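# Seat both lids fully on their matching boxes

## Task

Set the big lid fully down onto the big box and the little lid fully down onto the little box, so each stays seated without the robot holding it; then release and pull the tool away.

## Robot and tools

Robot: one six-joint arm (waist, shoulder, elbow, forearm roll, wrist pitch, wrist roll) ending in a vacuum suction cup. The controlled point is the cup point, the middle of the cup rim when nothing touches it; the cup opens along the cup point's +z axis. From about 4 cm behind the rim the tool body and its camera stick out up to roughly 9 cm sideways, so keep that clearance from box walls and lids. The only camera is cam_wrist (616x616 fisheye, on the tool). A loose object may occasionally get a short shove from outside.

Scene frame: origin on the table surface under the arm base, +z up, +x forward, +y to the left when facing +x. The state line reports end_effector_position (m) and end_effector_quat_wxyz plus linear (m/s) and angular (rad/s) velocities in this frame. Printed positions can be a little off, more so when reaching far.

execute_actions: argument actions is a list holding zero or one item. An empty list sends nothing and just reports state with pictures. An item with rows (1 to 15 rows) and optional steps (3 to 15, default 15) is an action; each step lasts 1/30 s, one row per step, the final row repeated if rows run out. An item with only steps (up to 300) is a wait counted from the previous result, including your reply time. Optional pictures: true adds camera images. A rejected call moves nothing.

A row is 7 numbers, each in [-1, 1]: dx, dy, dz, rx, ry, rz, suction. The first six are an offset, expressed in the cup point's own axes, from the cup point pose shown in the latest result that shows it (before any such result in a scene, or for a second call inside the same reply, from wherever the robot is when the action begins). Every row is measured from that same base pose, not chained. Scale: 1.0 = 0.6 m for dx, dy, dz and 180 degrees for the rotation vector rx, ry, rz. So dz = 0.05 means 3 cm along the cup's facing direction. All zeros is not a pause: it pulls the arm back to the base pose. Suction: above 0.01 switches vacuum on, 0.01 or less switches it off; it keeps its last value.

Each step the commanded pose is clipped to at most 70 mm and 16 degrees from the measured pose, so large offsets take several actions; read the new pose and send the remainder. Three steps of every action run after the result is taken (during your reply). Only a result with nothing pending includes a Hand target line, the pose now being driven to.

move: argument target is one 7-number row, an offset exactly as above from the pose in the latest result; speed is top path speed in m/s, 0.002 to 0.5, default 0.25 (rotation up to twice that in rad/s). It drives a straight path lasting 0.5 to 10 s (longer paths are cut short) and does not avoid obstacles; the real motion can lag, wander or exceed speed, especially with the arm nearly straight. Suction setting is applied at the start. The result adds a move: line: done (settled near target) or off_target, moving, held, fault, plus which limits acted (paced = sent pose clipped; held = clearance check blocked steps, after which the arm may jump fast) and the distance left to target.

wait: seconds from 0 to 10; sends nothing new. zoom_image: camera cam_wrist and region [x0, y0, x1, y1] in pixels (origin top-left, at most 504x504) for a sharper crop of the last image. finished_scene: pass the current scene number; irreversible, and its result reports success and gives the next task. Replying with no tool call ends everything.

Result lines: pose unreachable / HELD mark steps the clearance check changed or dropped (a mounting block under the base counts as arm). suction_measured shows vacuum: near 0 means no seal, 0.83 or more is airtight; part_present switches to 1 at 0.50 and back to 0 below 0.45. Joint torques are noisy, offset readings per joint. Flange force is the estimated outside force on the tool, including held weight, noisiest after sudden stops; no reading means no estimate. MOTOR HOT warns of overheating.

Gripping: suction on, then press the 36 mm rim flat onto a smooth face of a lid so the whole rim touches; edges, holes or seams under the rim leak. Under vacuum the cup shortens, so the object sits up to ~12 mm nearer the tool than the cup point suggests, and vacuum alone can lift a resting part. To release: set the lid down so it rests, turn suction off, then retreat at least 15 mm. If the cup seals on the table, turn suction off.

Avoid: the arm is stiff, so aiming even slightly beyond a firm contact can trip a fault; touches hurt more at higher speed. A fault (joint torque at its load limit: waist and shoulder 302, elbow 142, wrist joints 40 N m; or 144 N outside force) freezes the arm for 10 s and drops the rest of the call; overheating also brakes the arm. Don't knock or place anything off the table, drop lids, slam or push hard. Joint ranges: elbow -2.792 to 2.792 rad, others -6.283 to 6.283.

Each tool is called after "Emit:" as name(argument=value, ...), one argument or row to a line, values as JSON.

## Session

Emit:
execute_actions(
  actions=[],
)

Scene clock: 0.00 s of 6200.00 s.
end_effector_position=(+0.6447, -0.0172, +0.4533) suction_measured=0.00 part_present=0 end_effector_quat_wxyz=(+0.007, +0.014, +1.000, +0.002) end_effector_velocity=(+0.000, -0.000, -0.000) end_effector_angular_velocity=(+0.001, -0.001, -0.001)
Joint positions: [-0.055  0.168  1.62   0.002  1.355 -0.052]
Joint velocities: [-0.     0.    -0.     0.001 -0.001  0.001]
Joint torques (N m, as the joint torque sensors report them, + toward a larger angle): no reading
Flange force (N, the push that the arm receives, along the end effector's own x y z axes): no reading
Hand target: +0.645, -0.017, +0.453; +0.007, +0.014, +1.000, +0.002

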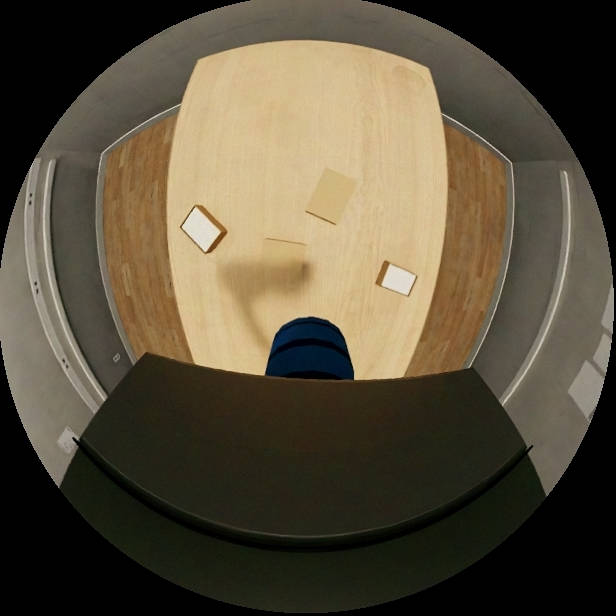

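Emit:
zoom_image(
  camera="cam_wrist",
  region=[150, 130, 450, 330],
)

Emit:
move(
  target=[-0.25, 0, 0.3, 0, 0, 0, 0],
)

Region (150, 130, 450, 330) of cam_wrist's 616x616 image, scaled by 1.680, with more detail than that image has.

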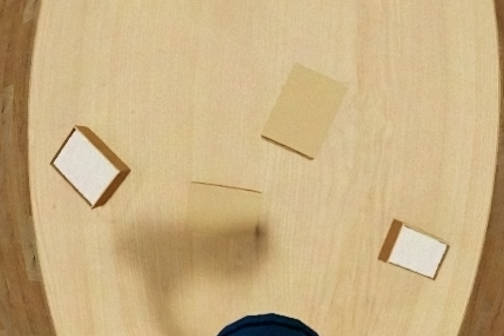

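Scene clock: 1.60 s of 6200.00 s.
end_effector_position=(+0.7972, -0.0206, +0.2755) suction_measured=0.00 part_present=0 end_effector_quat_wxyz=(+0.007, +0.014, +1.000, +0.002) end_effector_velocity=(+0.000, -0.001, -0.000) end_effector_angular_velocity=(-0.001, -0.002, -0.001)
Joint positions: [-0.045  0.491  1.514  0.002  1.136 -0.042]
Joint velocities: [-0.     0.     0.    -0.001 -0.002  0.001]
Joint torques (N m, as the joint torque sensors report them, + toward a larger angle): [  0.18 -86.75 -38.07   3.6    0.5    0.12]
Flange force (N, the push that the arm receives, along the end effector's own x y z axes): [-1.0 -0.8 3.7]
Hand target: +0.797, -0.021, +0.275; +0.007, +0.014, +1.000, +0.002
Off the commanded pose: 0.000 m, 0 deg.
Kept back: nothing.
move: done

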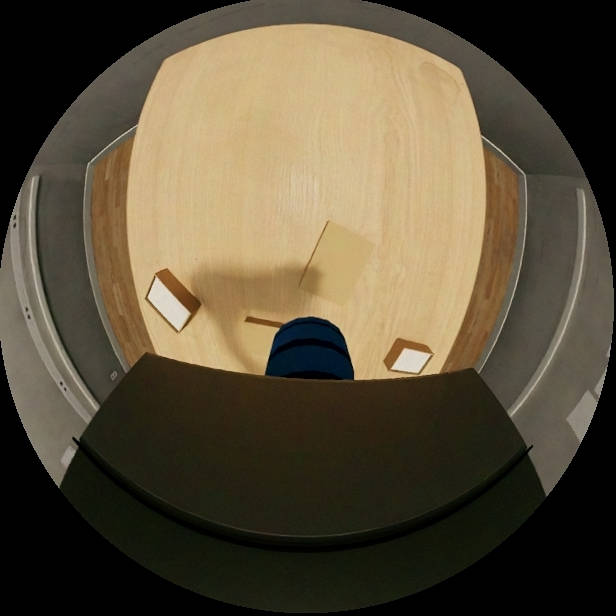

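Emit:
move(
  target=[-0.055, -0.1, 0.2, 0, 0, 0, 0],
)

Scene clock: 2.83 s of 6200.00 s.
end_effector_position=(+0.8305, -0.0812, +0.1559) suction_measured=0.00 part_present=0 end_effector_quat_wxyz=(+0.007, +0.014, +1.000, +0.002) end_effector_velocity=(-0.000, -0.000, -0.001) end_effector_angular_velocity=(+0.001, +0.001, -0.001)
Joint positions: [-0.115  0.636  1.518  0.002  0.988 -0.112]
Joint velocities: [-0.001  0.001  0.     0.001 -0.    -0.   ]
Joint torques (N m, as the joint torque sensors report them, + toward a larger angle): [  1.15 -95.52 -35.46   3.37   0.56   0.26]
Flange force (N, the push that the arm receives, along the end effector's own x y z axes): [1.5 -1.7 3.4]
Hand target: +0.830, -0.081, +0.156; +0.007, +0.014, +1.000, +0.002
Off the commanded pose: 0.000 m, 0 deg.
Kept back: nothing.
move: done

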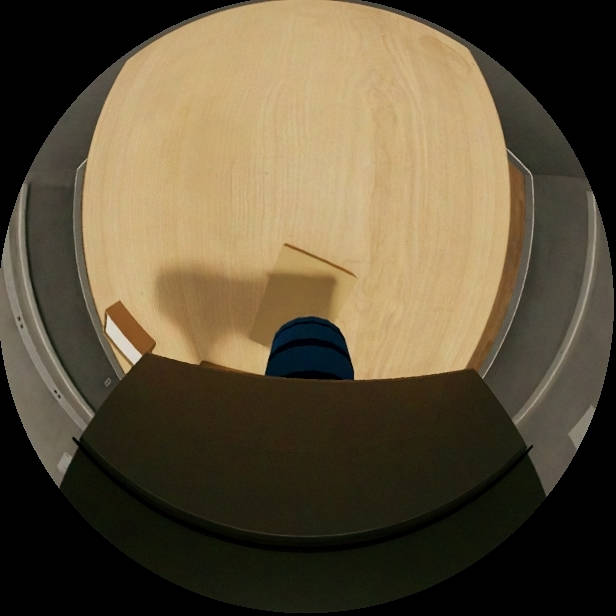

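Emit:
move(
  target=[-0.02, 0, 0.13, 0, 0, 0.135, 0],
)

Scene clock: 4.27 s of 6200.00 s.
end_effector_position=(+0.8435, -0.0813, +0.0780) suction_measured=0.00 part_present=0 end_effector_quat_wxyz=(+0.007, +0.224, +0.975, +0.003) end_effector_velocity=(+0.002, +0.000, +0.001) end_effector_angular_velocity=(-0.001, -0.003, -0.002)
Joint positions: [-0.113  0.725  1.524  0.002  0.893  0.313]
Joint velocities: [ 0.     0.    -0.003 -0.    -0.001  0.003]
Joint torques (N m, as the joint torque sensors report them, + toward a larger angle): [  0.84 -99.05 -31.98   3.21   0.4    0.09]
Flange force (N, the push that the arm receives, along the end effector's own x y z axes): [0.0 -1.0 1.3]
Hand target: +0.844, -0.081, +0.078; +0.007, +0.224, +0.975, +0.003
Off the commanded pose: 0.000 m, 0 deg.
Kept back: nothing.
move: done

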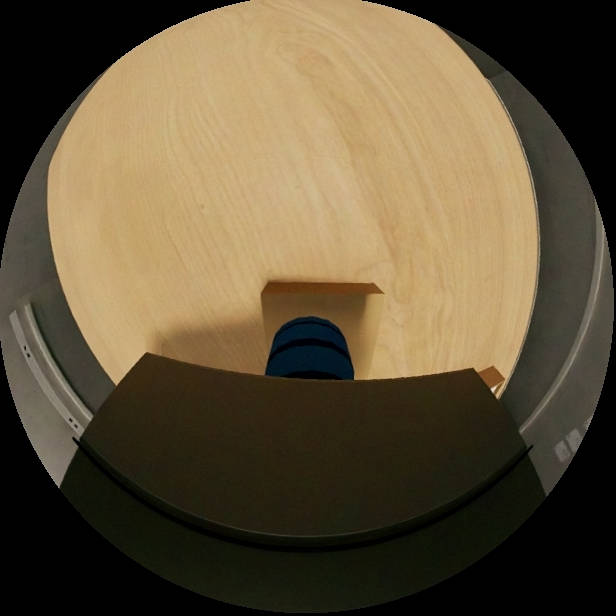

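Emit:
move(
  target=[-0.01, -0.015, 0.06, 0, 0, 0, 1],
  speed=0.06,
)

Scene clock: 5.43 s of 6200.00 s.
end_effector_position=(+0.8455, -0.0920, +0.0420) suction_measured=0.00 part_present=0 end_effector_quat_wxyz=(+0.007, +0.224, +0.975, +0.003) end_effector_velocity=(-0.000, -0.001, -0.000) end_effector_angular_velocity=(-0.001, +0.000, -0.001)
Joint positions: [-0.125  0.766  1.527  0.002  0.849  0.301]
Joint velocities: [-0.     0.001 -0.    -0.001 -0.     0.002]
Joint torques (N m, as the joint torque sensors report them, + toward a larger angle): [   0.14 -101.59  -31.01    2.88    0.44    0.12]
Flange force (N, the push that the arm receives, along the end effector's own x y z axes): [-0.2 0.1 2.4]
Hand target: +0.845, -0.092, +0.042; +0.007, +0.224, +0.975, +0.003
Off the commanded pose: 0.000 m, 0 deg.
Kept back: nothing.
move: done

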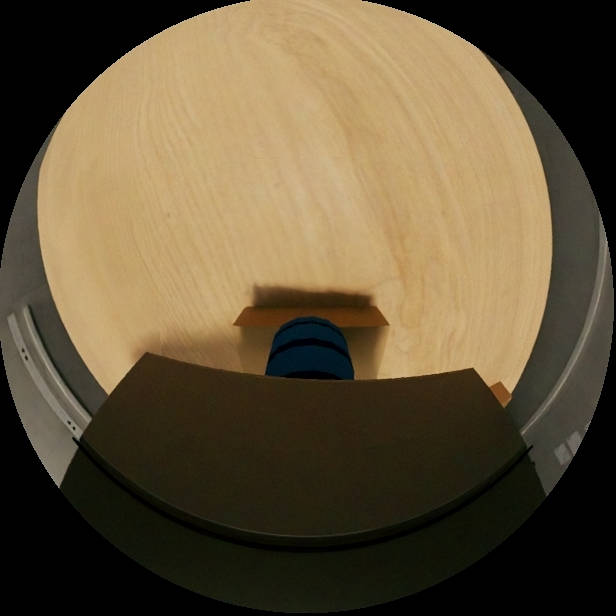

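Emit:
move(
  target=[0, 0, 0.025, 0, 0, 0, 1],
  speed=0.03,
)

Scene clock: 6.43 s of 6200.00 s.
end_effector_position=(+0.8457, -0.0919, +0.0270) suction_measured=0.00 part_present=0 end_effector_quat_wxyz=(+0.007, +0.224, +0.975, +0.003) end_effector_velocity=(-0.000, -0.001, -0.000) end_effector_angular_velocity=(+0.001, +0.000, -0.003)
Joint positions: [-0.125  0.782  1.53   0.002  0.83   0.301]
Joint velocities: [-0.001 -0.     0.     0.001  0.     0.001]
Joint torques (N m, as the joint torque sensors report them, + toward a larger angle): [   0.03 -100.96  -30.38    2.96    0.49    0.22]
Flange force (N, the push that the arm receives, along the end effector's own x y z axes): [1.2 -1.1 0.2]
Hand target: +0.846, -0.092, +0.027; +0.007, +0.224, +0.975, +0.003
Off the commanded pose: 0.000 m, 0 deg.
Kept back: nothing.
move: done

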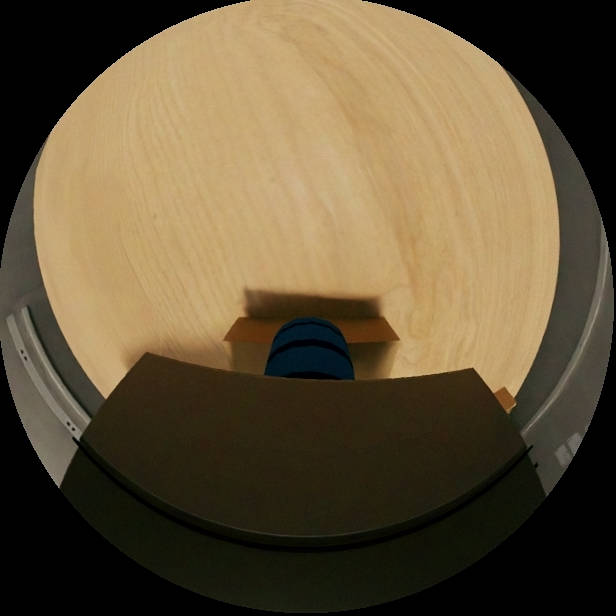

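Emit:
move(
  target=[0, 0, 0.012, 0, 0, 0, 1],
  speed=0.02,
)

Scene clock: 7.37 s of 6200.00 s.
end_effector_position=(+0.8458, -0.0919, +0.0198) suction_measured=0.00 part_present=0 end_effector_quat_wxyz=(+0.007, +0.224, +0.975, +0.003) end_effector_velocity=(-0.000, +0.001, -0.002) end_effector_angular_velocity=(-0.001, +0.001, +0.002)
Joint positions: [-0.125  0.79   1.531  0.002  0.82   0.301]
Joint velocities: [ 0.001  0.002  0.    -0.001 -0.002  0.   ]
Joint torques (N m, as the joint torque sensors report them, + toward a larger angle): [  0.6  -94.8  -26.92   2.83   0.58   0.28]
Flange force (N, the push that the arm receives, along the end effector's own x y z axes): [0.9 -1.0 -6.8]
Hand target: +0.846, -0.092, +0.020; +0.007, +0.224, +0.975, +0.003
Off the commanded pose: 0.000 m, 0 deg.
Kept back: nothing.
move: done

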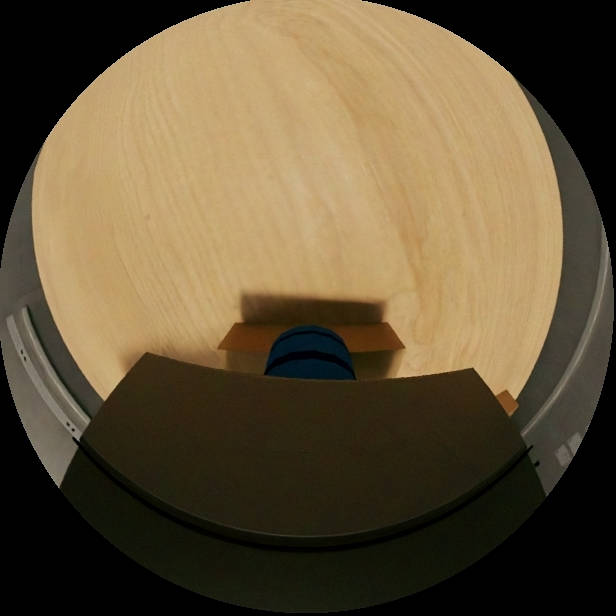

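Emit:
move(
  target=[0, 0, -0.03, 0, 0, 0, 1],
  speed=0.05,
)

Emit:
move(
  target=[0.06, 0, 0, 0, 0, 0, 1],
  speed=0.05,
)

Emit:
move(
  target=[0, 0, 0.028, 0, 0, 0, 1],
  speed=0.02,
)

Scene clock: 8.33 s of 6200.00 s.
end_effector_position=(+0.8455, -0.0920, +0.0378) suction_measured=0.00 part_present=0 end_effector_quat_wxyz=(+0.007, +0.224, +0.975, +0.003) end_effector_velocity=(+0.001, -0.001, +0.002) end_effector_angular_velocity=(-0.000, -0.002, -0.000)
Joint positions: [-0.125  0.771  1.528  0.002  0.843  0.301]
Joint velocities: [-0.001 -0.002 -0.     0.     0.    -0.001]
Joint torques (N m, as the joint torque sensors report them, + toward a larger angle): [   0.18 -100.75  -31.74    2.94    0.45    0.19]
Flange force (N, the push that the arm receives, along the end effector's own x y z axes): [3.0 -2.0 0.7]
Hand target: +0.846, -0.092, +0.038; +0.007, +0.224, +0.975, +0.003
Off the commanded pose: 0.000 m, 0 deg.
Kept back: nothing.
move: done

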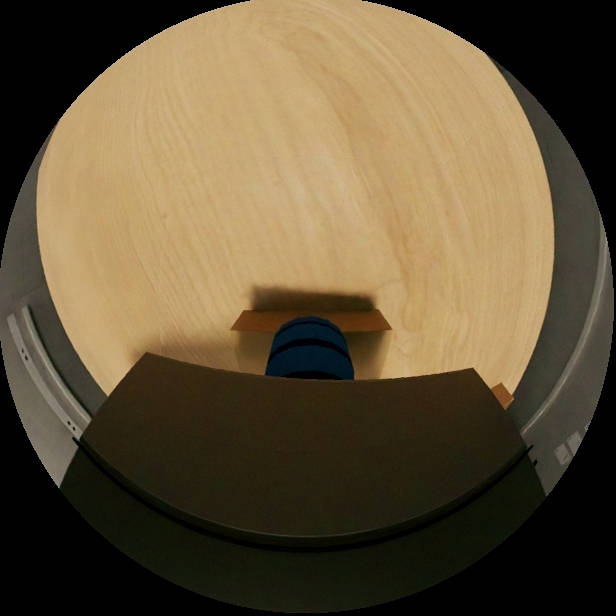

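Scene clock: 9.33 s of 6200.00 s.
end_effector_position=(+0.8131, -0.0763, +0.0374) suction_measured=0.00 part_present=0 end_effector_quat_wxyz=(+0.007, +0.224, +0.975, +0.003) end_effector_velocity=(+0.000, -0.001, +0.001) end_effector_angular_velocity=(-0.000, -0.003, -0.000)
Joint positions: [-0.112  0.731  1.609  0.002  0.802  0.314]
Joint velocities: [-0.001 -0.001  0.     0.    -0.001 -0.001]
Joint torques (N m, as the joint torque sensors report them, + toward a larger angle): [  1.02 -96.18 -30.53   2.78   0.32   0.18]
Flange force (N, the push that the arm receives, along the end effector's own x y z axes): [2.5 -2.8 0.1]
Hand target: +0.813, -0.076, +0.037; +0.007, +0.224, +0.975, +0.003
Off the commanded pose: 0.000 m, 0 deg.
Kept back: nothing.
move: done

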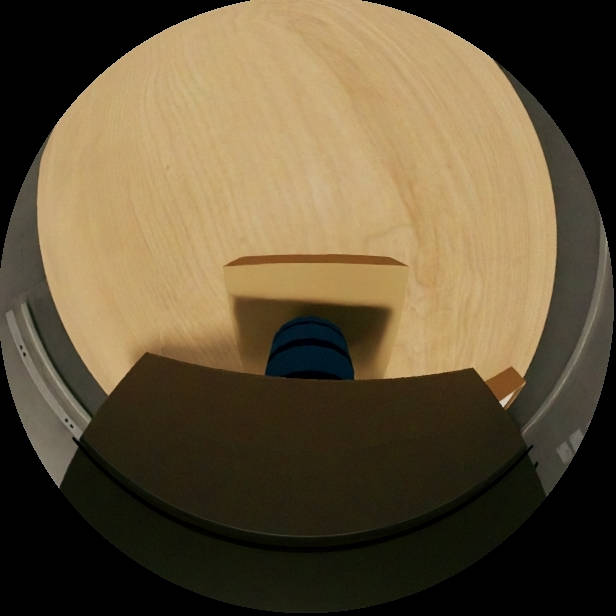

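Scene clock: 10.40 s of 6200.00 s.
end_effector_position=(+0.8134, -0.0763, +0.0206) suction_measured=0.84 part_present=1 end_effector_quat_wxyz=(+0.007, +0.224, +0.975, +0.003) end_effector_velocity=(-0.001, -0.000, -0.001) end_effector_angular_velocity=(+0.001, +0.002, -0.002)
Joint positions: [-0.112  0.75   1.613  0.002  0.78   0.314]
Joint velocities: [-0.001  0.001  0.     0.001  0.001  0.001]
Joint torques (N m, as the joint torque sensors report them, + toward a larger angle): [  0.89 -98.65 -30.19   2.79   0.64   0.14]
Flange force (N, the push that the arm receives, along the end effector's own x y z axes): [1.9 -2.1 2.8]
Hand target: +0.813, -0.076, +0.021; +0.007, +0.224, +0.975, +0.003
Off the commanded pose: 0.000 m, 0 deg.
Kept back: nothing.
move: done

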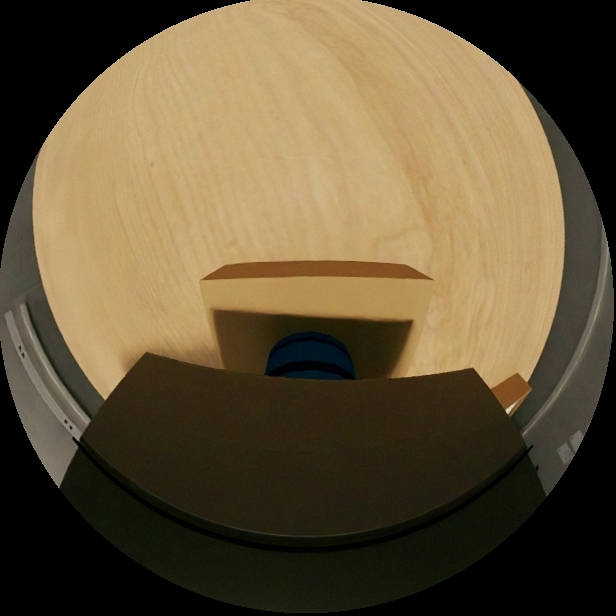

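Emit:
move(
  target=[0, 0, -0.22, 0, 0, 0, 1],
  speed=0.15,
)

Emit:
move(
  target=[0.335, 0.423, 0, 0, 0, -0.39, 1],
)

Scene clock: 11.87 s of 6200.00 s.
end_effector_position=(+0.8114, -0.0765, +0.1525) suction_measured=0.85 part_present=1 end_effector_quat_wxyz=(+0.007, +0.224, +0.975, +0.003) end_effector_velocity=(+0.000, -0.001, +0.000) end_effector_angular_velocity=(-0.000, -0.001, +0.001)
Joint positions: [-0.112  0.612  1.566  0.002  0.964  0.314]
Joint velocities: [-0.001 -0.    -0.001 -0.    -0.    -0.001]
Joint torques (N m, as the joint torque sensors report them, + toward a larger angle): [  0.2  -91.63 -34.54   3.28   0.5    0.41]
Flange force (N, the push that the arm receives, along the end effector's own x y z axes): [1.2 -1.7 2.5]
Hand target: +0.811, -0.077, +0.153; +0.007, +0.224, +0.975, +0.003
Off the commanded pose: 0.000 m, 0 deg.
Kept back: nothing.
move: done

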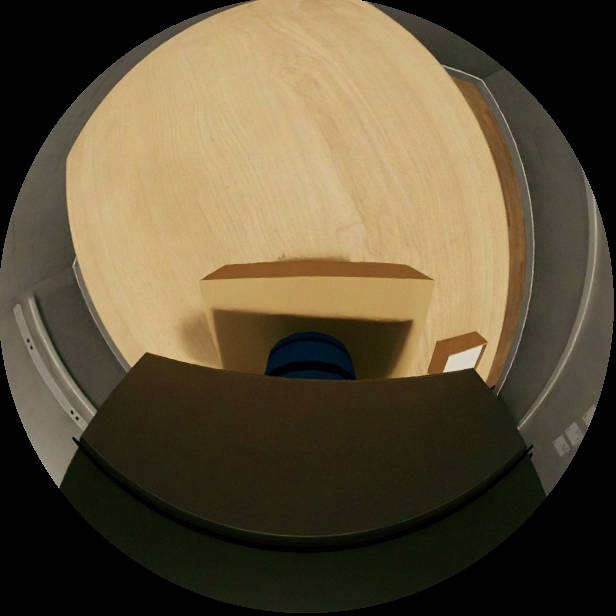

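Scene clock: 14.70 s of 6200.00 s.
end_effector_position=(+0.7406, +0.2394, +0.1523) suction_measured=0.85 part_present=1 end_effector_quat_wxyz=(+0.007, -0.377, +0.926, -0.001) end_effector_velocity=(-0.000, +0.001, +0.000) end_effector_angular_velocity=(+0.001, -0.001, +0.000)
Joint positions: [ 0.292  0.564  1.65   0.002  0.927 -0.507]
Joint velocities: [ 0.    -0.001  0.     0.001 -0.001 -0.   ]
Joint torques (N m, as the joint torque sensors report them, + toward a larger angle): [ -0.12 -85.6  -33.95   3.21   0.42   0.29]
Flange force (N, the push that the arm receives, along the end effector's own x y z axes): [4.1 0.9 0.6]
Hand target: +0.741, +0.239, +0.152; +0.007, -0.377, +0.926, -0.001
Off the commanded pose: 0.001 m, 0 deg.
Kept back: nothing.
move: done

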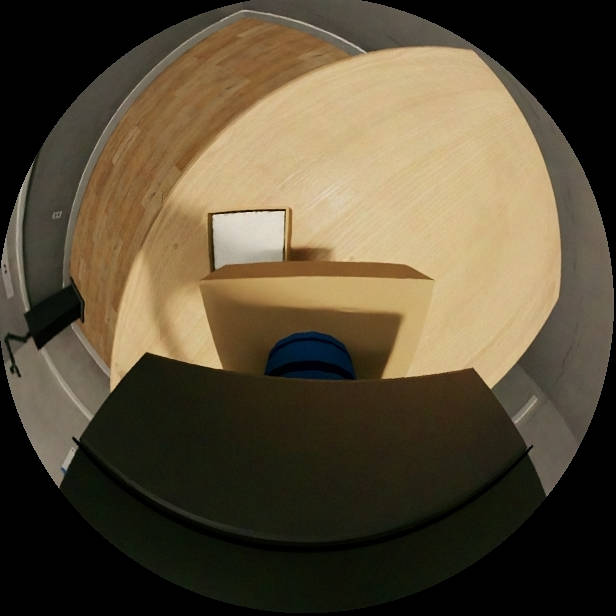

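Emit:
move(
  target=[-0.035, 0.088, 0.06, 0, 0, 0, 1],
  speed=0.1,
)

Emit:
zoom_image(
  camera="cam_wrist",
  region=[180, 180, 450, 340],
)

Scene clock: 15.93 s of 6200.00 s.
end_effector_position=(+0.7192, +0.2919, +0.1161) suction_measured=0.85 part_present=1 end_effector_quat_wxyz=(+0.007, -0.377, +0.926, -0.001) end_effector_velocity=(+0.000, -0.000, -0.001) end_effector_angular_velocity=(-0.000, -0.001, +0.000)
Joint positions: [ 0.365  0.597  1.674  0.002  0.87  -0.434]
Joint velocities: [-0.     0.001  0.    -0.001 -0.002  0.   ]
Joint torques (N m, as the joint torque sensors report them, + toward a larger angle): [  0.01 -88.1  -32.55   3.05   0.54   0.2 ]
Flange force (N, the push that the arm receives, along the end effector's own x y z axes): [2.7 -0.4 2.8]
Hand target: +0.719, +0.292, +0.116; +0.007, -0.377, +0.926, -0.001
Off the commanded pose: 0.000 m, 0 deg.
Kept back: nothing.
move: done

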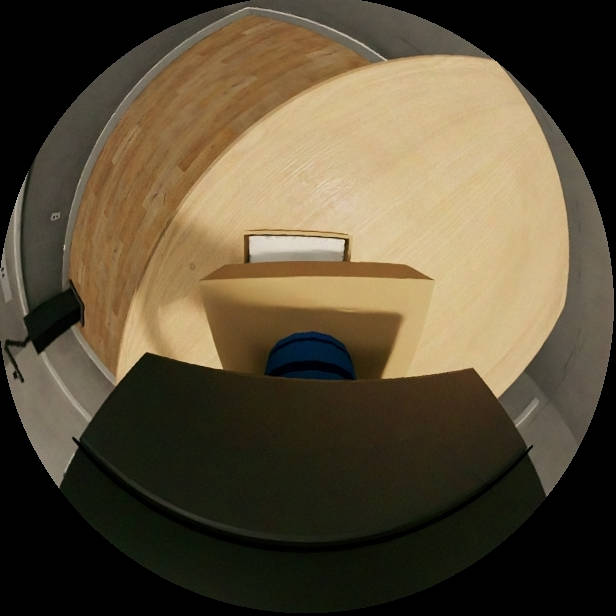

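Region (180, 180, 450, 340) of cam_wrist's 616x616 image, scaled by 1.867, with more detail than that image has; it fills the top 299 rows of this view, and the rest is white.

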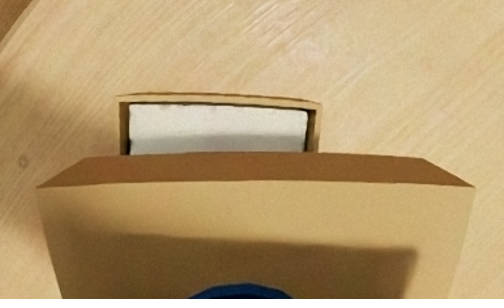

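Emit:
move(
  target=[-0.017, 0.015, 0.065, 0, 0, 0.008, 1],
  speed=0.06,
)

Emit:
zoom_image(
  camera="cam_wrist",
  region=[180, 180, 450, 340],
)

Scene clock: 17.17 s of 6200.00 s.
end_effector_position=(+0.7206, +0.3055, +0.0771) suction_measured=0.85 part_present=1 end_effector_quat_wxyz=(+0.007, -0.365, +0.931, -0.001) end_effector_velocity=(-0.000, -0.000, +0.000) end_effector_angular_velocity=(+0.000, +0.000, -0.001)
Joint positions: [ 0.381  0.647  1.676  0.002  0.82  -0.393]
Joint velocities: [-0.    -0.    -0.     0.     0.001  0.   ]
Joint torques (N m, as the joint torque sensors report them, + toward a larger angle): [  0.04 -90.24 -31.23   2.85   0.43   0.19]
Flange force (N, the push that the arm receives, along the end effector's own x y z axes): [3.9 -0.1 0.8]
Hand target: +0.721, +0.306, +0.077; +0.007, -0.365, +0.931, -0.001
Off the commanded pose: 0.000 m, 0 deg.
Kept back: nothing.
move: done

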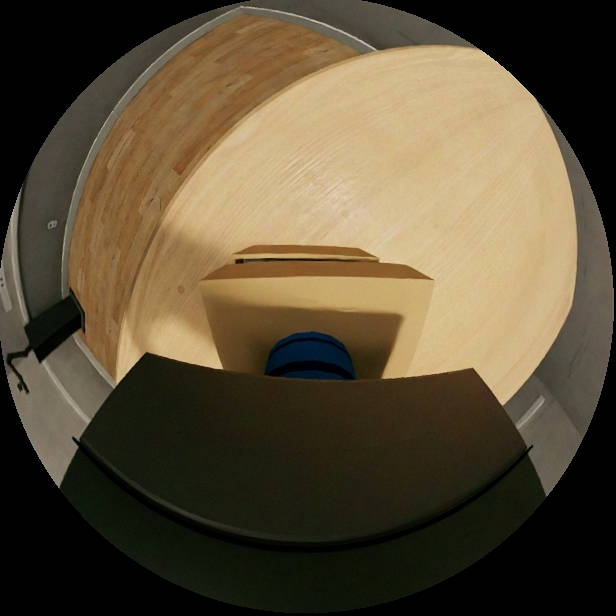

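Region (180, 180, 450, 340) of cam_wrist's 616x616 image, scaled by 1.867, with more detail than that image has; it fills the top 299 rows of this view, and the rest is white.

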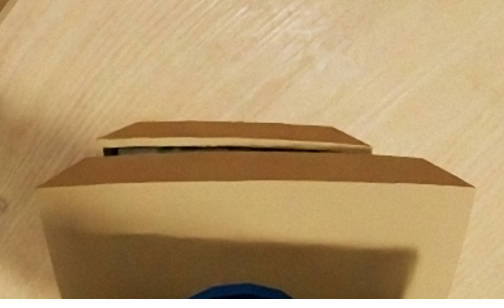

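Emit:
move(
  target=[-0.006, 0.008, 0.017, 0, 0, 0.009, 1],
  speed=0.04,
)

Emit:
zoom_image(
  camera="cam_wrist",
  region=[180, 180, 450, 340],
)

Scene clock: 18.10 s of 6200.00 s.
end_effector_position=(+0.7201, +0.3115, +0.0669) suction_measured=0.85 part_present=1 end_effector_quat_wxyz=(+0.007, -0.352, +0.936, -0.001) end_effector_velocity=(+0.001, +0.000, +0.001) end_effector_angular_velocity=(+0.001, -0.001, -0.002)
Joint positions: [ 0.388  0.66   1.675  0.002  0.807 -0.357]
Joint velocities: [-0.    -0.001 -0.001  0.001 -0.001  0.001]
Joint torques (N m, as the joint torque sensors report them, + toward a larger angle): [  0.17 -91.87 -30.78   2.8    0.57   0.08]
Flange force (N, the push that the arm receives, along the end effector's own x y z axes): [2.7 -0.8 2.0]
Hand target: +0.720, +0.312, +0.067; +0.007, -0.352, +0.936, -0.001
Off the commanded pose: 0.000 m, 0 deg.
Kept back: nothing.
move: done

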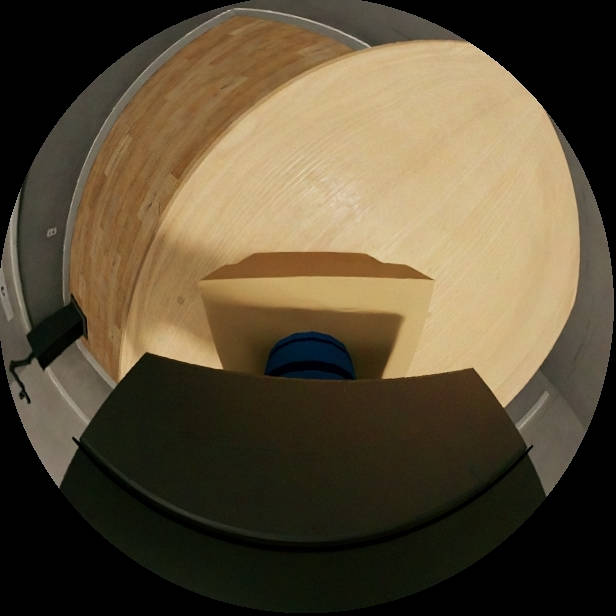

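Region (180, 180, 450, 340) of cam_wrist's 616x616 image, scaled by 1.867, with more detail than that image has; it fills the top 299 rows of this view, and the rest is white.

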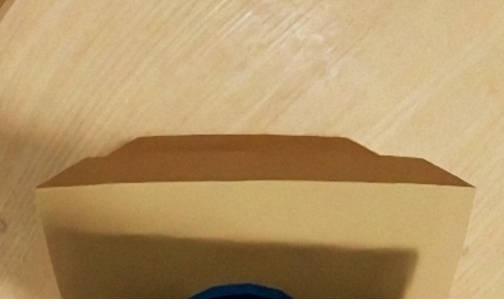

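Emit:
move(
  target=[0, 0, 0.035, 0, 0, 0, 1],
  speed=0.02,
)

Scene clock: 29.27 s of 6200.00 s.
end_effector_position=(+0.7228, +0.3112, +0.0539) suction_measured=0.85 part_present=1 end_effector_quat_wxyz=(+0.010, -0.352, +0.936, -0.001) end_effector_velocity=(-0.001, +0.000, -0.002) end_effector_angular_velocity=(-0.000, +0.003, -0.000)
Joint positions: [ 0.387  0.675  1.677  0.     0.784 -0.357]
Joint velocities: [ 0.001  0.002 -0.     0.001  0.     0.   ]
Joint torques (N m, as the joint torque sensors report them, + toward a larger angle): [  5.29 -69.48 -16.77   3.97   0.98   0.38]
Flange force (N, the push that the arm receives, along the end effector's own x y z axes): [1.2 -8.0 -26.6]
Hand target: +0.723, +0.311, +0.054; +0.010, -0.352, +0.936, -0.001
Off the commanded pose: 0.008 m, 0 deg.
FORCE FAULT: contact force on the arm reached its limit, and the arm stopped for 10 seconds. The contact can be on any part of the arm, not only on its tool. The arm's remaining commands of this call were not run. The arm holds still and accepts commands again. Move the arm away from the contact; if what it grips holds it there, let go first. Pushing or pulling that hard again can fault the arm again.
Kept back: nothing.
move: fault

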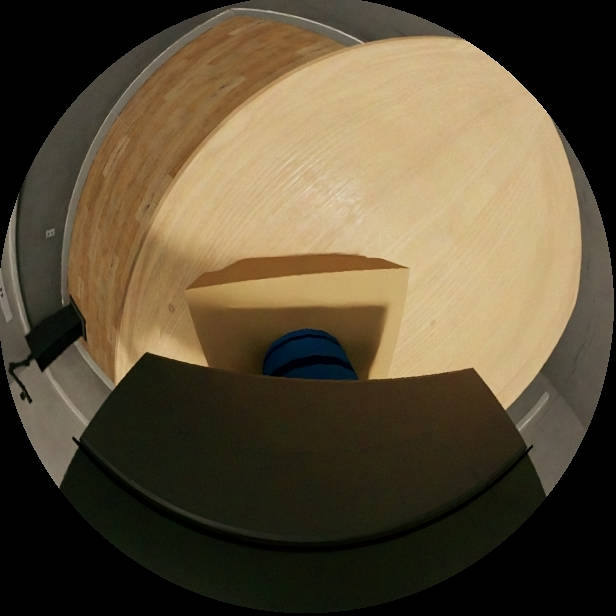

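Emit:
move(
  target=[0.02, 0, -0.035, 0, 0, 0, 1],
  speed=0.03,
)

Emit:
zoom_image(
  camera="cam_wrist",
  region=[180, 180, 450, 340],
)

Scene clock: 30.57 s of 6200.00 s.
end_effector_position=(+0.7134, +0.3032, +0.0747) suction_measured=0.85 part_present=1 end_effector_quat_wxyz=(+0.010, -0.352, +0.936, -0.001) end_effector_velocity=(+0.000, -0.001, -0.000) end_effector_angular_velocity=(+0.000, +0.001, -0.001)
Joint positions: [ 0.382  0.638  1.697  0.     0.801 -0.363]
Joint velocities: [-0.001  0.    -0.     0.001  0.001 -0.001]
Joint torques (N m, as the joint torque sensors report them, + toward a larger angle): [  0.22 -89.96 -30.65   2.8    0.44   0.11]
Flange force (N, the push that the arm receives, along the end effector's own x y z axes): [2.6 -1.2 1.7]
Hand target: +0.713, +0.303, +0.075; +0.010, -0.352, +0.936, -0.001
Off the commanded pose: 0.000 m, 0 deg.
Kept back: nothing.
move: done

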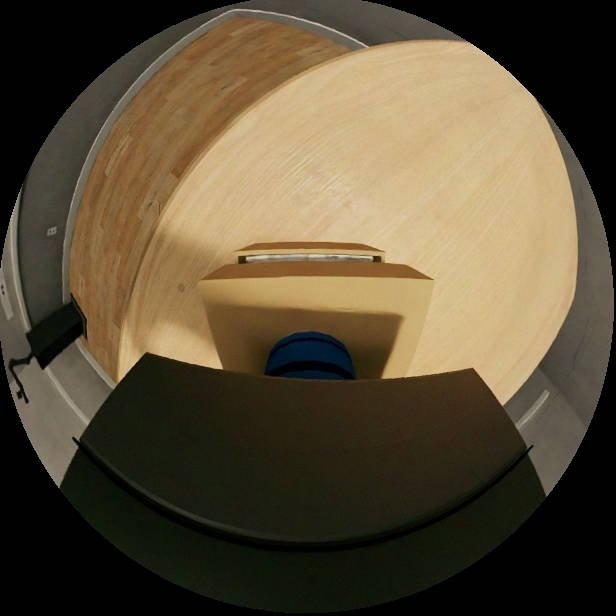

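Region (180, 180, 450, 340) of cam_wrist's 616x616 image, scaled by 1.867, with more detail than that image has; it fills the top 299 rows of this view, and the rest is white.

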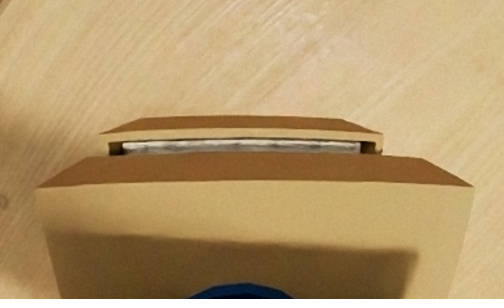

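Emit:
move(
  target=[0, 0.004, 0.017, 0, 0, 0, 1],
  speed=0.02,
)

Emit:
zoom_image(
  camera="cam_wrist",
  region=[180, 180, 450, 340],
)

Scene clock: 31.53 s of 6200.00 s.
end_effector_position=(+0.7120, +0.3051, +0.0645) suction_measured=0.85 part_present=1 end_effector_quat_wxyz=(+0.010, -0.352, +0.936, -0.001) end_effector_velocity=(+0.000, +0.000, -0.000) end_effector_angular_velocity=(+0.001, -0.000, -0.001)
Joint positions: [ 0.384  0.649  1.702  0.     0.786 -0.36 ]
Joint velocities: [ 0.     0.    -0.     0.001 -0.001  0.001]
Joint torques (N m, as the joint torque sensors report them, + toward a larger angle): [  0.36 -90.65 -30.1    2.84   0.28   0.21]
Flange force (N, the push that the arm receives, along the end effector's own x y z axes): [2.1 -1.2 1.3]
Hand target: +0.712, +0.305, +0.064; +0.010, -0.352, +0.936, -0.001
Off the commanded pose: 0.000 m, 0 deg.
Kept back: nothing.
move: done

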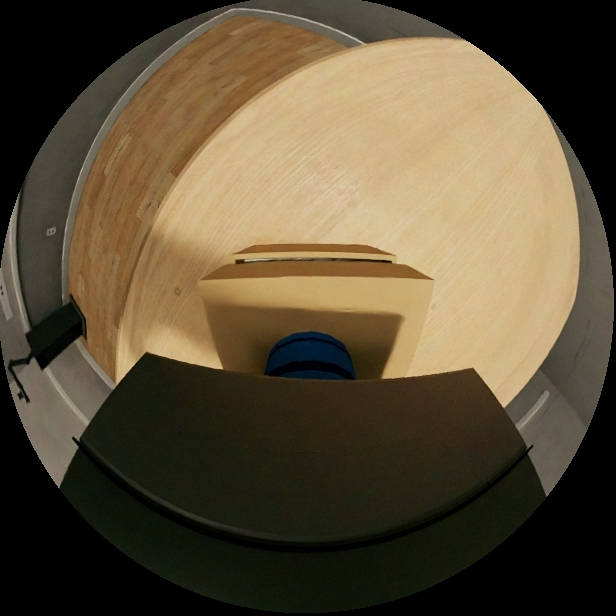

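Region (180, 180, 450, 340) of cam_wrist's 616x616 image, scaled by 1.867, with more detail than that image has; it fills the top 299 rows of this view, and the rest is white.

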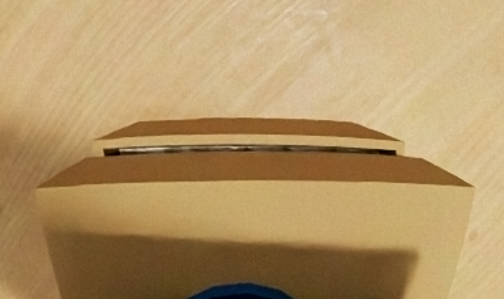

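Emit:
move(
  target=[-0.0135, 0.0025, 0, 0, 0, 0, 1],
  speed=0.02,
)

Emit:
move(
  target=[0, 0, 0.013, 0, 0, 0, 1],
  speed=0.01,
)

Scene clock: 32.47 s of 6200.00 s.
end_effector_position=(+0.7171, +0.3116, +0.0646) suction_measured=0.85 part_present=1 end_effector_quat_wxyz=(+0.010, -0.352, +0.936, -0.001) end_effector_velocity=(+0.000, +0.000, +0.001) end_effector_angular_velocity=(-0.000, -0.000, +0.001)
Joint positions: [ 0.39   0.657  1.685  0.     0.794 -0.354]
Joint velocities: [ 0.001 -0.    -0.001 -0.     0.001 -0.   ]
Joint torques (N m, as the joint torque sensors report them, + toward a larger angle): [ -0.21 -90.56 -30.4    2.76   0.4    0.12]
Flange force (N, the push that the arm receives, along the end effector's own x y z axes): [3.2 0.0 0.6]
Hand target: +0.717, +0.312, +0.065; +0.010, -0.352, +0.936, -0.001
Off the commanded pose: 0.000 m, 0 deg.
Kept back: nothing.
move: done

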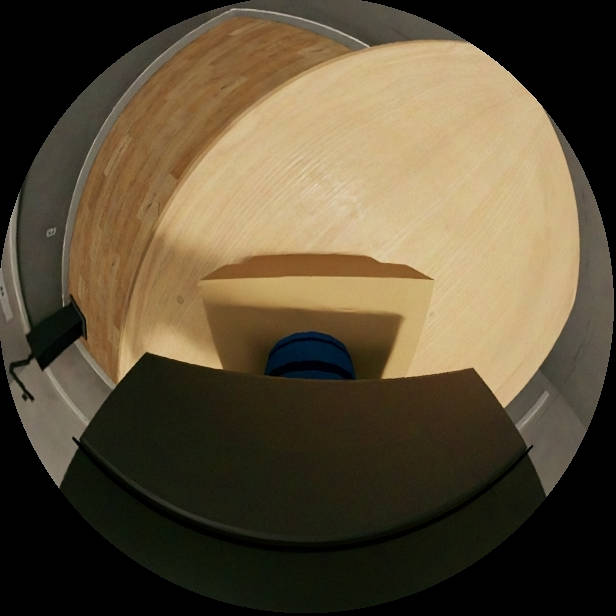

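Scene clock: 33.47 s of 6200.00 s.
end_effector_position=(+0.7173, +0.3116, +0.0569) suction_measured=0.85 part_present=1 end_effector_quat_wxyz=(+0.010, -0.352, +0.936, -0.001) end_effector_velocity=(-0.000, -0.001, +0.000) end_effector_angular_velocity=(-0.002, +0.002, +0.001)
Joint positions: [ 0.39   0.666  1.688  0.     0.783 -0.354]
Joint velocities: [-0.001 -0.001  0.001 -0.001  0.002 -0.001]
Joint torques (N m, as the joint torque sensors report them, + toward a larger angle): [ -0.13 -91.47 -30.31   2.66   0.47   0.26]
Flange force (N, the push that the arm receives, along the end effector's own x y z axes): [3.1 -0.3 1.9]
Hand target: +0.717, +0.312, +0.057; +0.010, -0.352, +0.936, -0.001
Off the commanded pose: 0.000 m, 0 deg.
Kept back: nothing.
move: done

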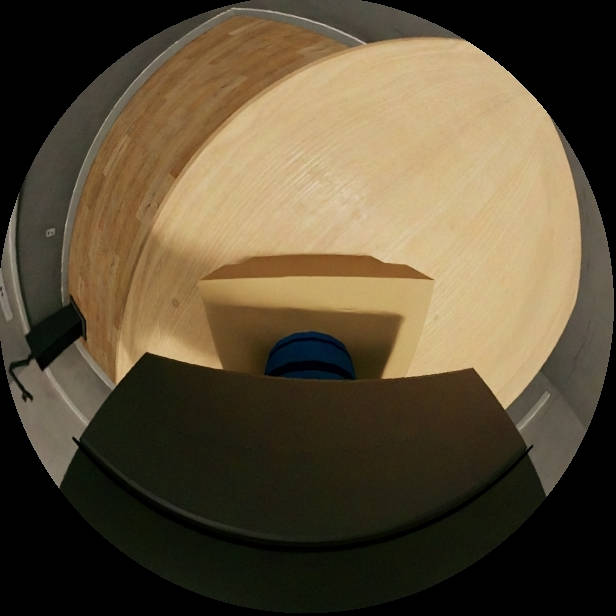

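Emit:
move(
  target=[0, 0, 0.01, 0, 0, 0, 1],
  speed=0.01,
)

Emit:
move(
  target=[0, 0, 0.01, 0, 0, 0, 1],
  speed=0.01,
)

Scene clock: 34.57 s of 6200.00 s.
end_effector_position=(+0.7174, +0.3116, +0.0509) suction_measured=0.85 part_present=1 end_effector_quat_wxyz=(+0.010, -0.352, +0.936, -0.001) end_effector_velocity=(+0.000, +0.000, +0.000) end_effector_angular_velocity=(-0.000, -0.000, +0.002)
Joint positions: [ 0.39   0.673  1.689  0.     0.774 -0.354]
Joint velocities: [ 0.    -0.    -0.    -0.     0.    -0.002]
Joint torques (N m, as the joint torque sensors report them, + toward a larger angle): [  0.07 -91.34 -29.41   2.85   0.35   0.21]
Flange force (N, the push that the arm receives, along the end effector's own x y z axes): [2.2 -0.9 0.6]
Hand target: +0.717, +0.312, +0.051; +0.010, -0.352, +0.936, -0.001
Off the commanded pose: 0.000 m, 0 deg.
Kept back: nothing.
move: done

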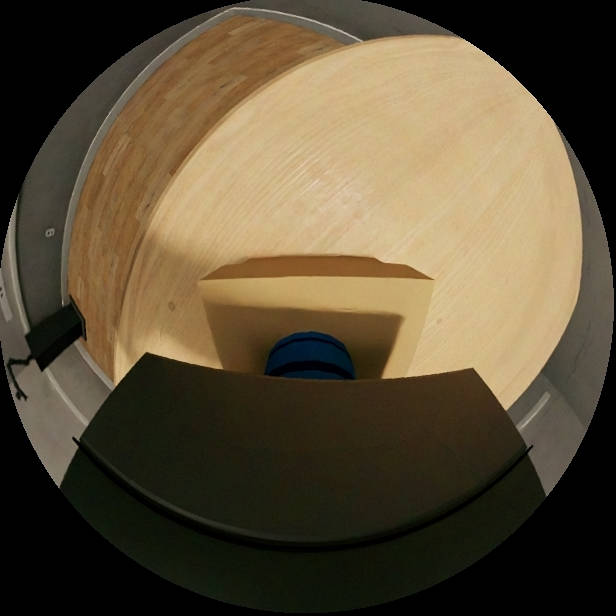

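Scene clock: 35.40 s of 6200.00 s.
end_effector_position=(+0.7175, +0.3116, +0.0449) suction_measured=0.85 part_present=1 end_effector_quat_wxyz=(+0.010, -0.352, +0.936, -0.001) end_effector_velocity=(+0.000, +0.000, -0.000) end_effector_angular_velocity=(+0.000, -0.001, +0.001)
Joint positions: [ 0.39   0.68   1.69   0.     0.766 -0.354]
Joint velocities: [ 0.001  0.001 -0.    -0.    -0.002 -0.   ]
Joint torques (N m, as the joint torque sensors report them, + toward a larger angle): [ -1.35 -92.09 -29.57   2.63   0.35   0.23]
Flange force (N, the push that the arm receives, along the end effector's own x y z axes): [1.7 1.5 1.4]
Hand target: +0.718, +0.312, +0.045; +0.010, -0.352, +0.936, -0.001
Off the commanded pose: 0.000 m, 0 deg.
Kept back: nothing.
move: done

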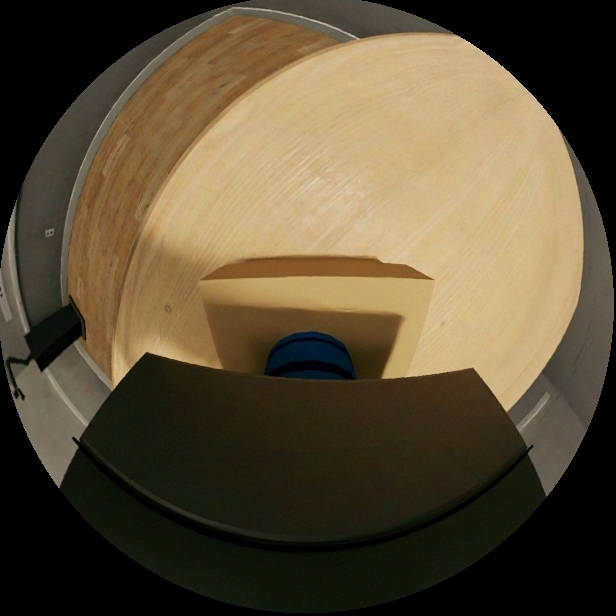

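It's in. Continue.

Emit:
move(
  target=[0, 0, 0.01, 0, 0, 0, 1],
  speed=0.01,
)

Emit:
move(
  target=[0, 0, 0.007, 0, 0, 0, 1],
  speed=0.01,
)

Scene clock: 36.47 s of 6200.00 s.
end_effector_position=(+0.7176, +0.3117, +0.0389) suction_measured=0.85 part_present=1 end_effector_quat_wxyz=(+0.010, -0.352, +0.936, -0.001) end_effector_velocity=(+0.001, -0.000, +0.002) end_effector_angular_velocity=(+0.000, -0.002, +0.001)
Joint positions: [ 0.39   0.687  1.692  0.     0.758 -0.354]
Joint velocities: [-0.    -0.002 -0.    -0.001  0.001 -0.001]
Joint torques (N m, as the joint torque sensors report them, + toward a larger angle): [ -0.04 -91.09 -28.61   2.73   0.47   0.2 ]
Flange force (N, the push that the arm receives, along the end effector's own x y z axes): [2.9 -0.2 -1.5]
Hand target: +0.718, +0.312, +0.039; +0.010, -0.352, +0.936, -0.001
Off the commanded pose: 0.000 m, 0 deg.
Kept back: nothing.
move: done

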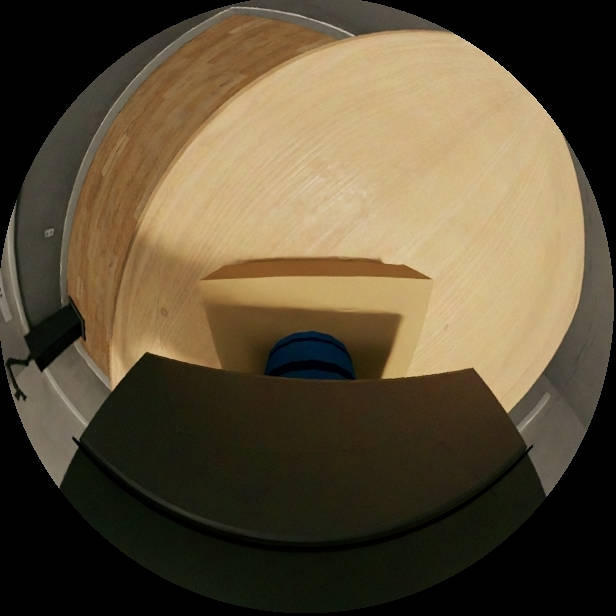

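Scene clock: 46.93 s of 6200.00 s.
end_effector_position=(+0.7178, +0.3117, +0.0382) suction_measured=0.85 part_present=1 end_effector_quat_wxyz=(+0.010, -0.352, +0.936, -0.001) end_effector_velocity=(+0.000, +0.000, +0.001) end_effector_angular_velocity=(-0.000, -0.001, +0.002)
Joint positions: [ 0.39   0.688  1.692  0.     0.756 -0.354]
Joint velocities: [ 0.001 -0.001 -0.    -0.001 -0.    -0.   ]
Joint torques (N m, as the joint torque sensors report them, + toward a larger angle): [  0.53 -69.62 -23.89   2.78  -2.11   0.07]
Flange force (N, the push that the arm receives, along the end effector's own x y z axes): [12.5 2.5 -30.5]
Hand target: +0.718, +0.312, +0.038; +0.010, -0.352, +0.936, -0.001
Off the commanded pose: 0.004 m, 0 deg.
FORCE FAULT: contact force on the arm reached its limit, and the arm stopped for 10 seconds. The contact can be on any part of the arm, not only on its tool. The arm's remaining commands of this call were not run. The arm holds still and accepts commands again. Move the arm away from the contact; if what it grips holds it there, let go first. Pushing or pulling that hard again can fault the arm again.
Kept back: nothing.
move: fault

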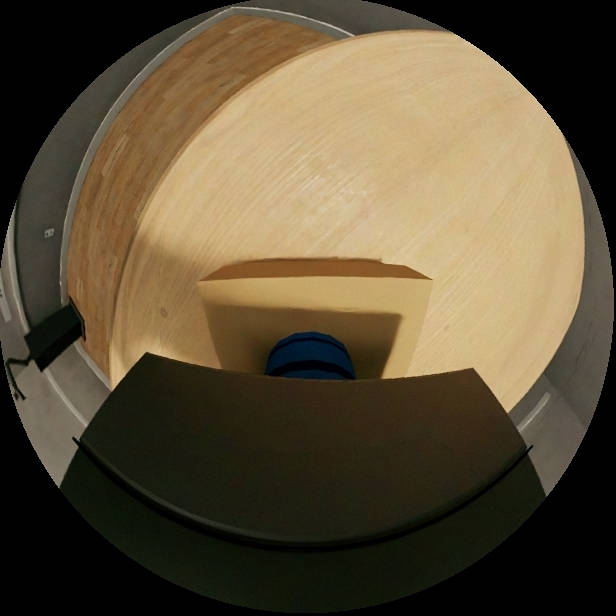

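Emit:
move(
  target=[0, 0, -0.25, 0, 0, 0, 0],
  speed=0.1,
)

Emit:
move(
  target=[0.43, -0.2, 0, 0, 0, 0.285, 0],
)

Scene clock: 49.00 s of 6200.00 s.
end_effector_position=(+0.7147, +0.3112, +0.1882) suction_measured=0.00 part_present=0 end_effector_quat_wxyz=(+0.010, -0.352, +0.936, -0.001) end_effector_velocity=(+0.000, +0.001, +0.001) end_effector_angular_velocity=(+0.001, -0.001, +0.001)
Joint positions: [ 0.39   0.531  1.629  0.     0.977 -0.354]
Joint velocities: [ 0.001 -0.001 -0.001  0.001  0.    -0.   ]
Joint torques (N m, as the joint torque sensors report them, + toward a larger angle): [ -0.03 -83.94 -34.94   3.21   0.55   0.12]
Flange force (N, the push that the arm receives, along the end effector's own x y z axes): [3.6 0.2 1.0]
Hand target: +0.715, +0.311, +0.188; +0.010, -0.352, +0.936, -0.001
Off the commanded pose: 0.000 m, 0 deg.
Kept back: nothing.
move: done

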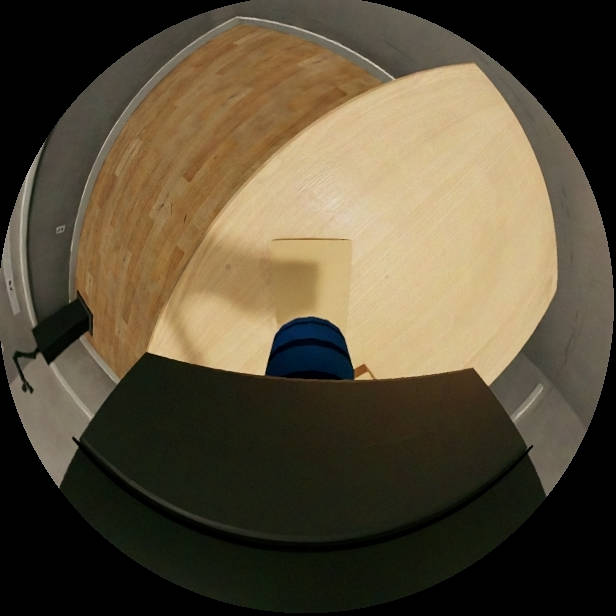

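Scene clock: 51.17 s of 6200.00 s.
end_effector_position=(+0.6006, +0.0506, +0.1850) suction_measured=0.00 part_present=0 end_effector_quat_wxyz=(+0.010, +0.088, +0.996, +0.003) end_effector_velocity=(-0.000, -0.001, -0.000) end_effector_angular_velocity=(-0.000, +0.000, -0.001)
Joint positions: [0.05  0.298 1.995 0.003 0.844 0.2  ]
Joint velocities: [-0.001  0.001  0.    -0.001 -0.     0.001]
Joint torques (N m, as the joint torque sensors report them, + toward a larger angle): [ -0.58 -59.41 -32.3    3.09   0.44   0.09]
Flange force (N, the push that the arm receives, along the end effector's own x y z axes): [2.7 -0.8 2.4]
Hand target: +0.601, +0.051, +0.185; +0.010, +0.088, +0.996, +0.003
Off the commanded pose: 0.001 m, 0 deg.
Kept back: nothing.
move: done

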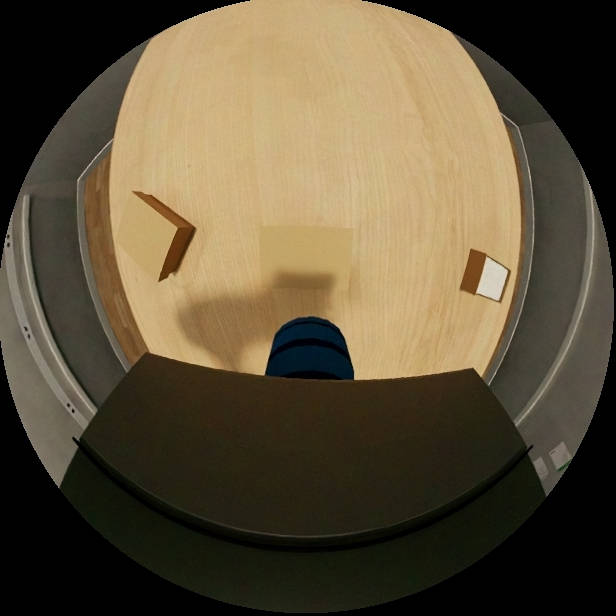

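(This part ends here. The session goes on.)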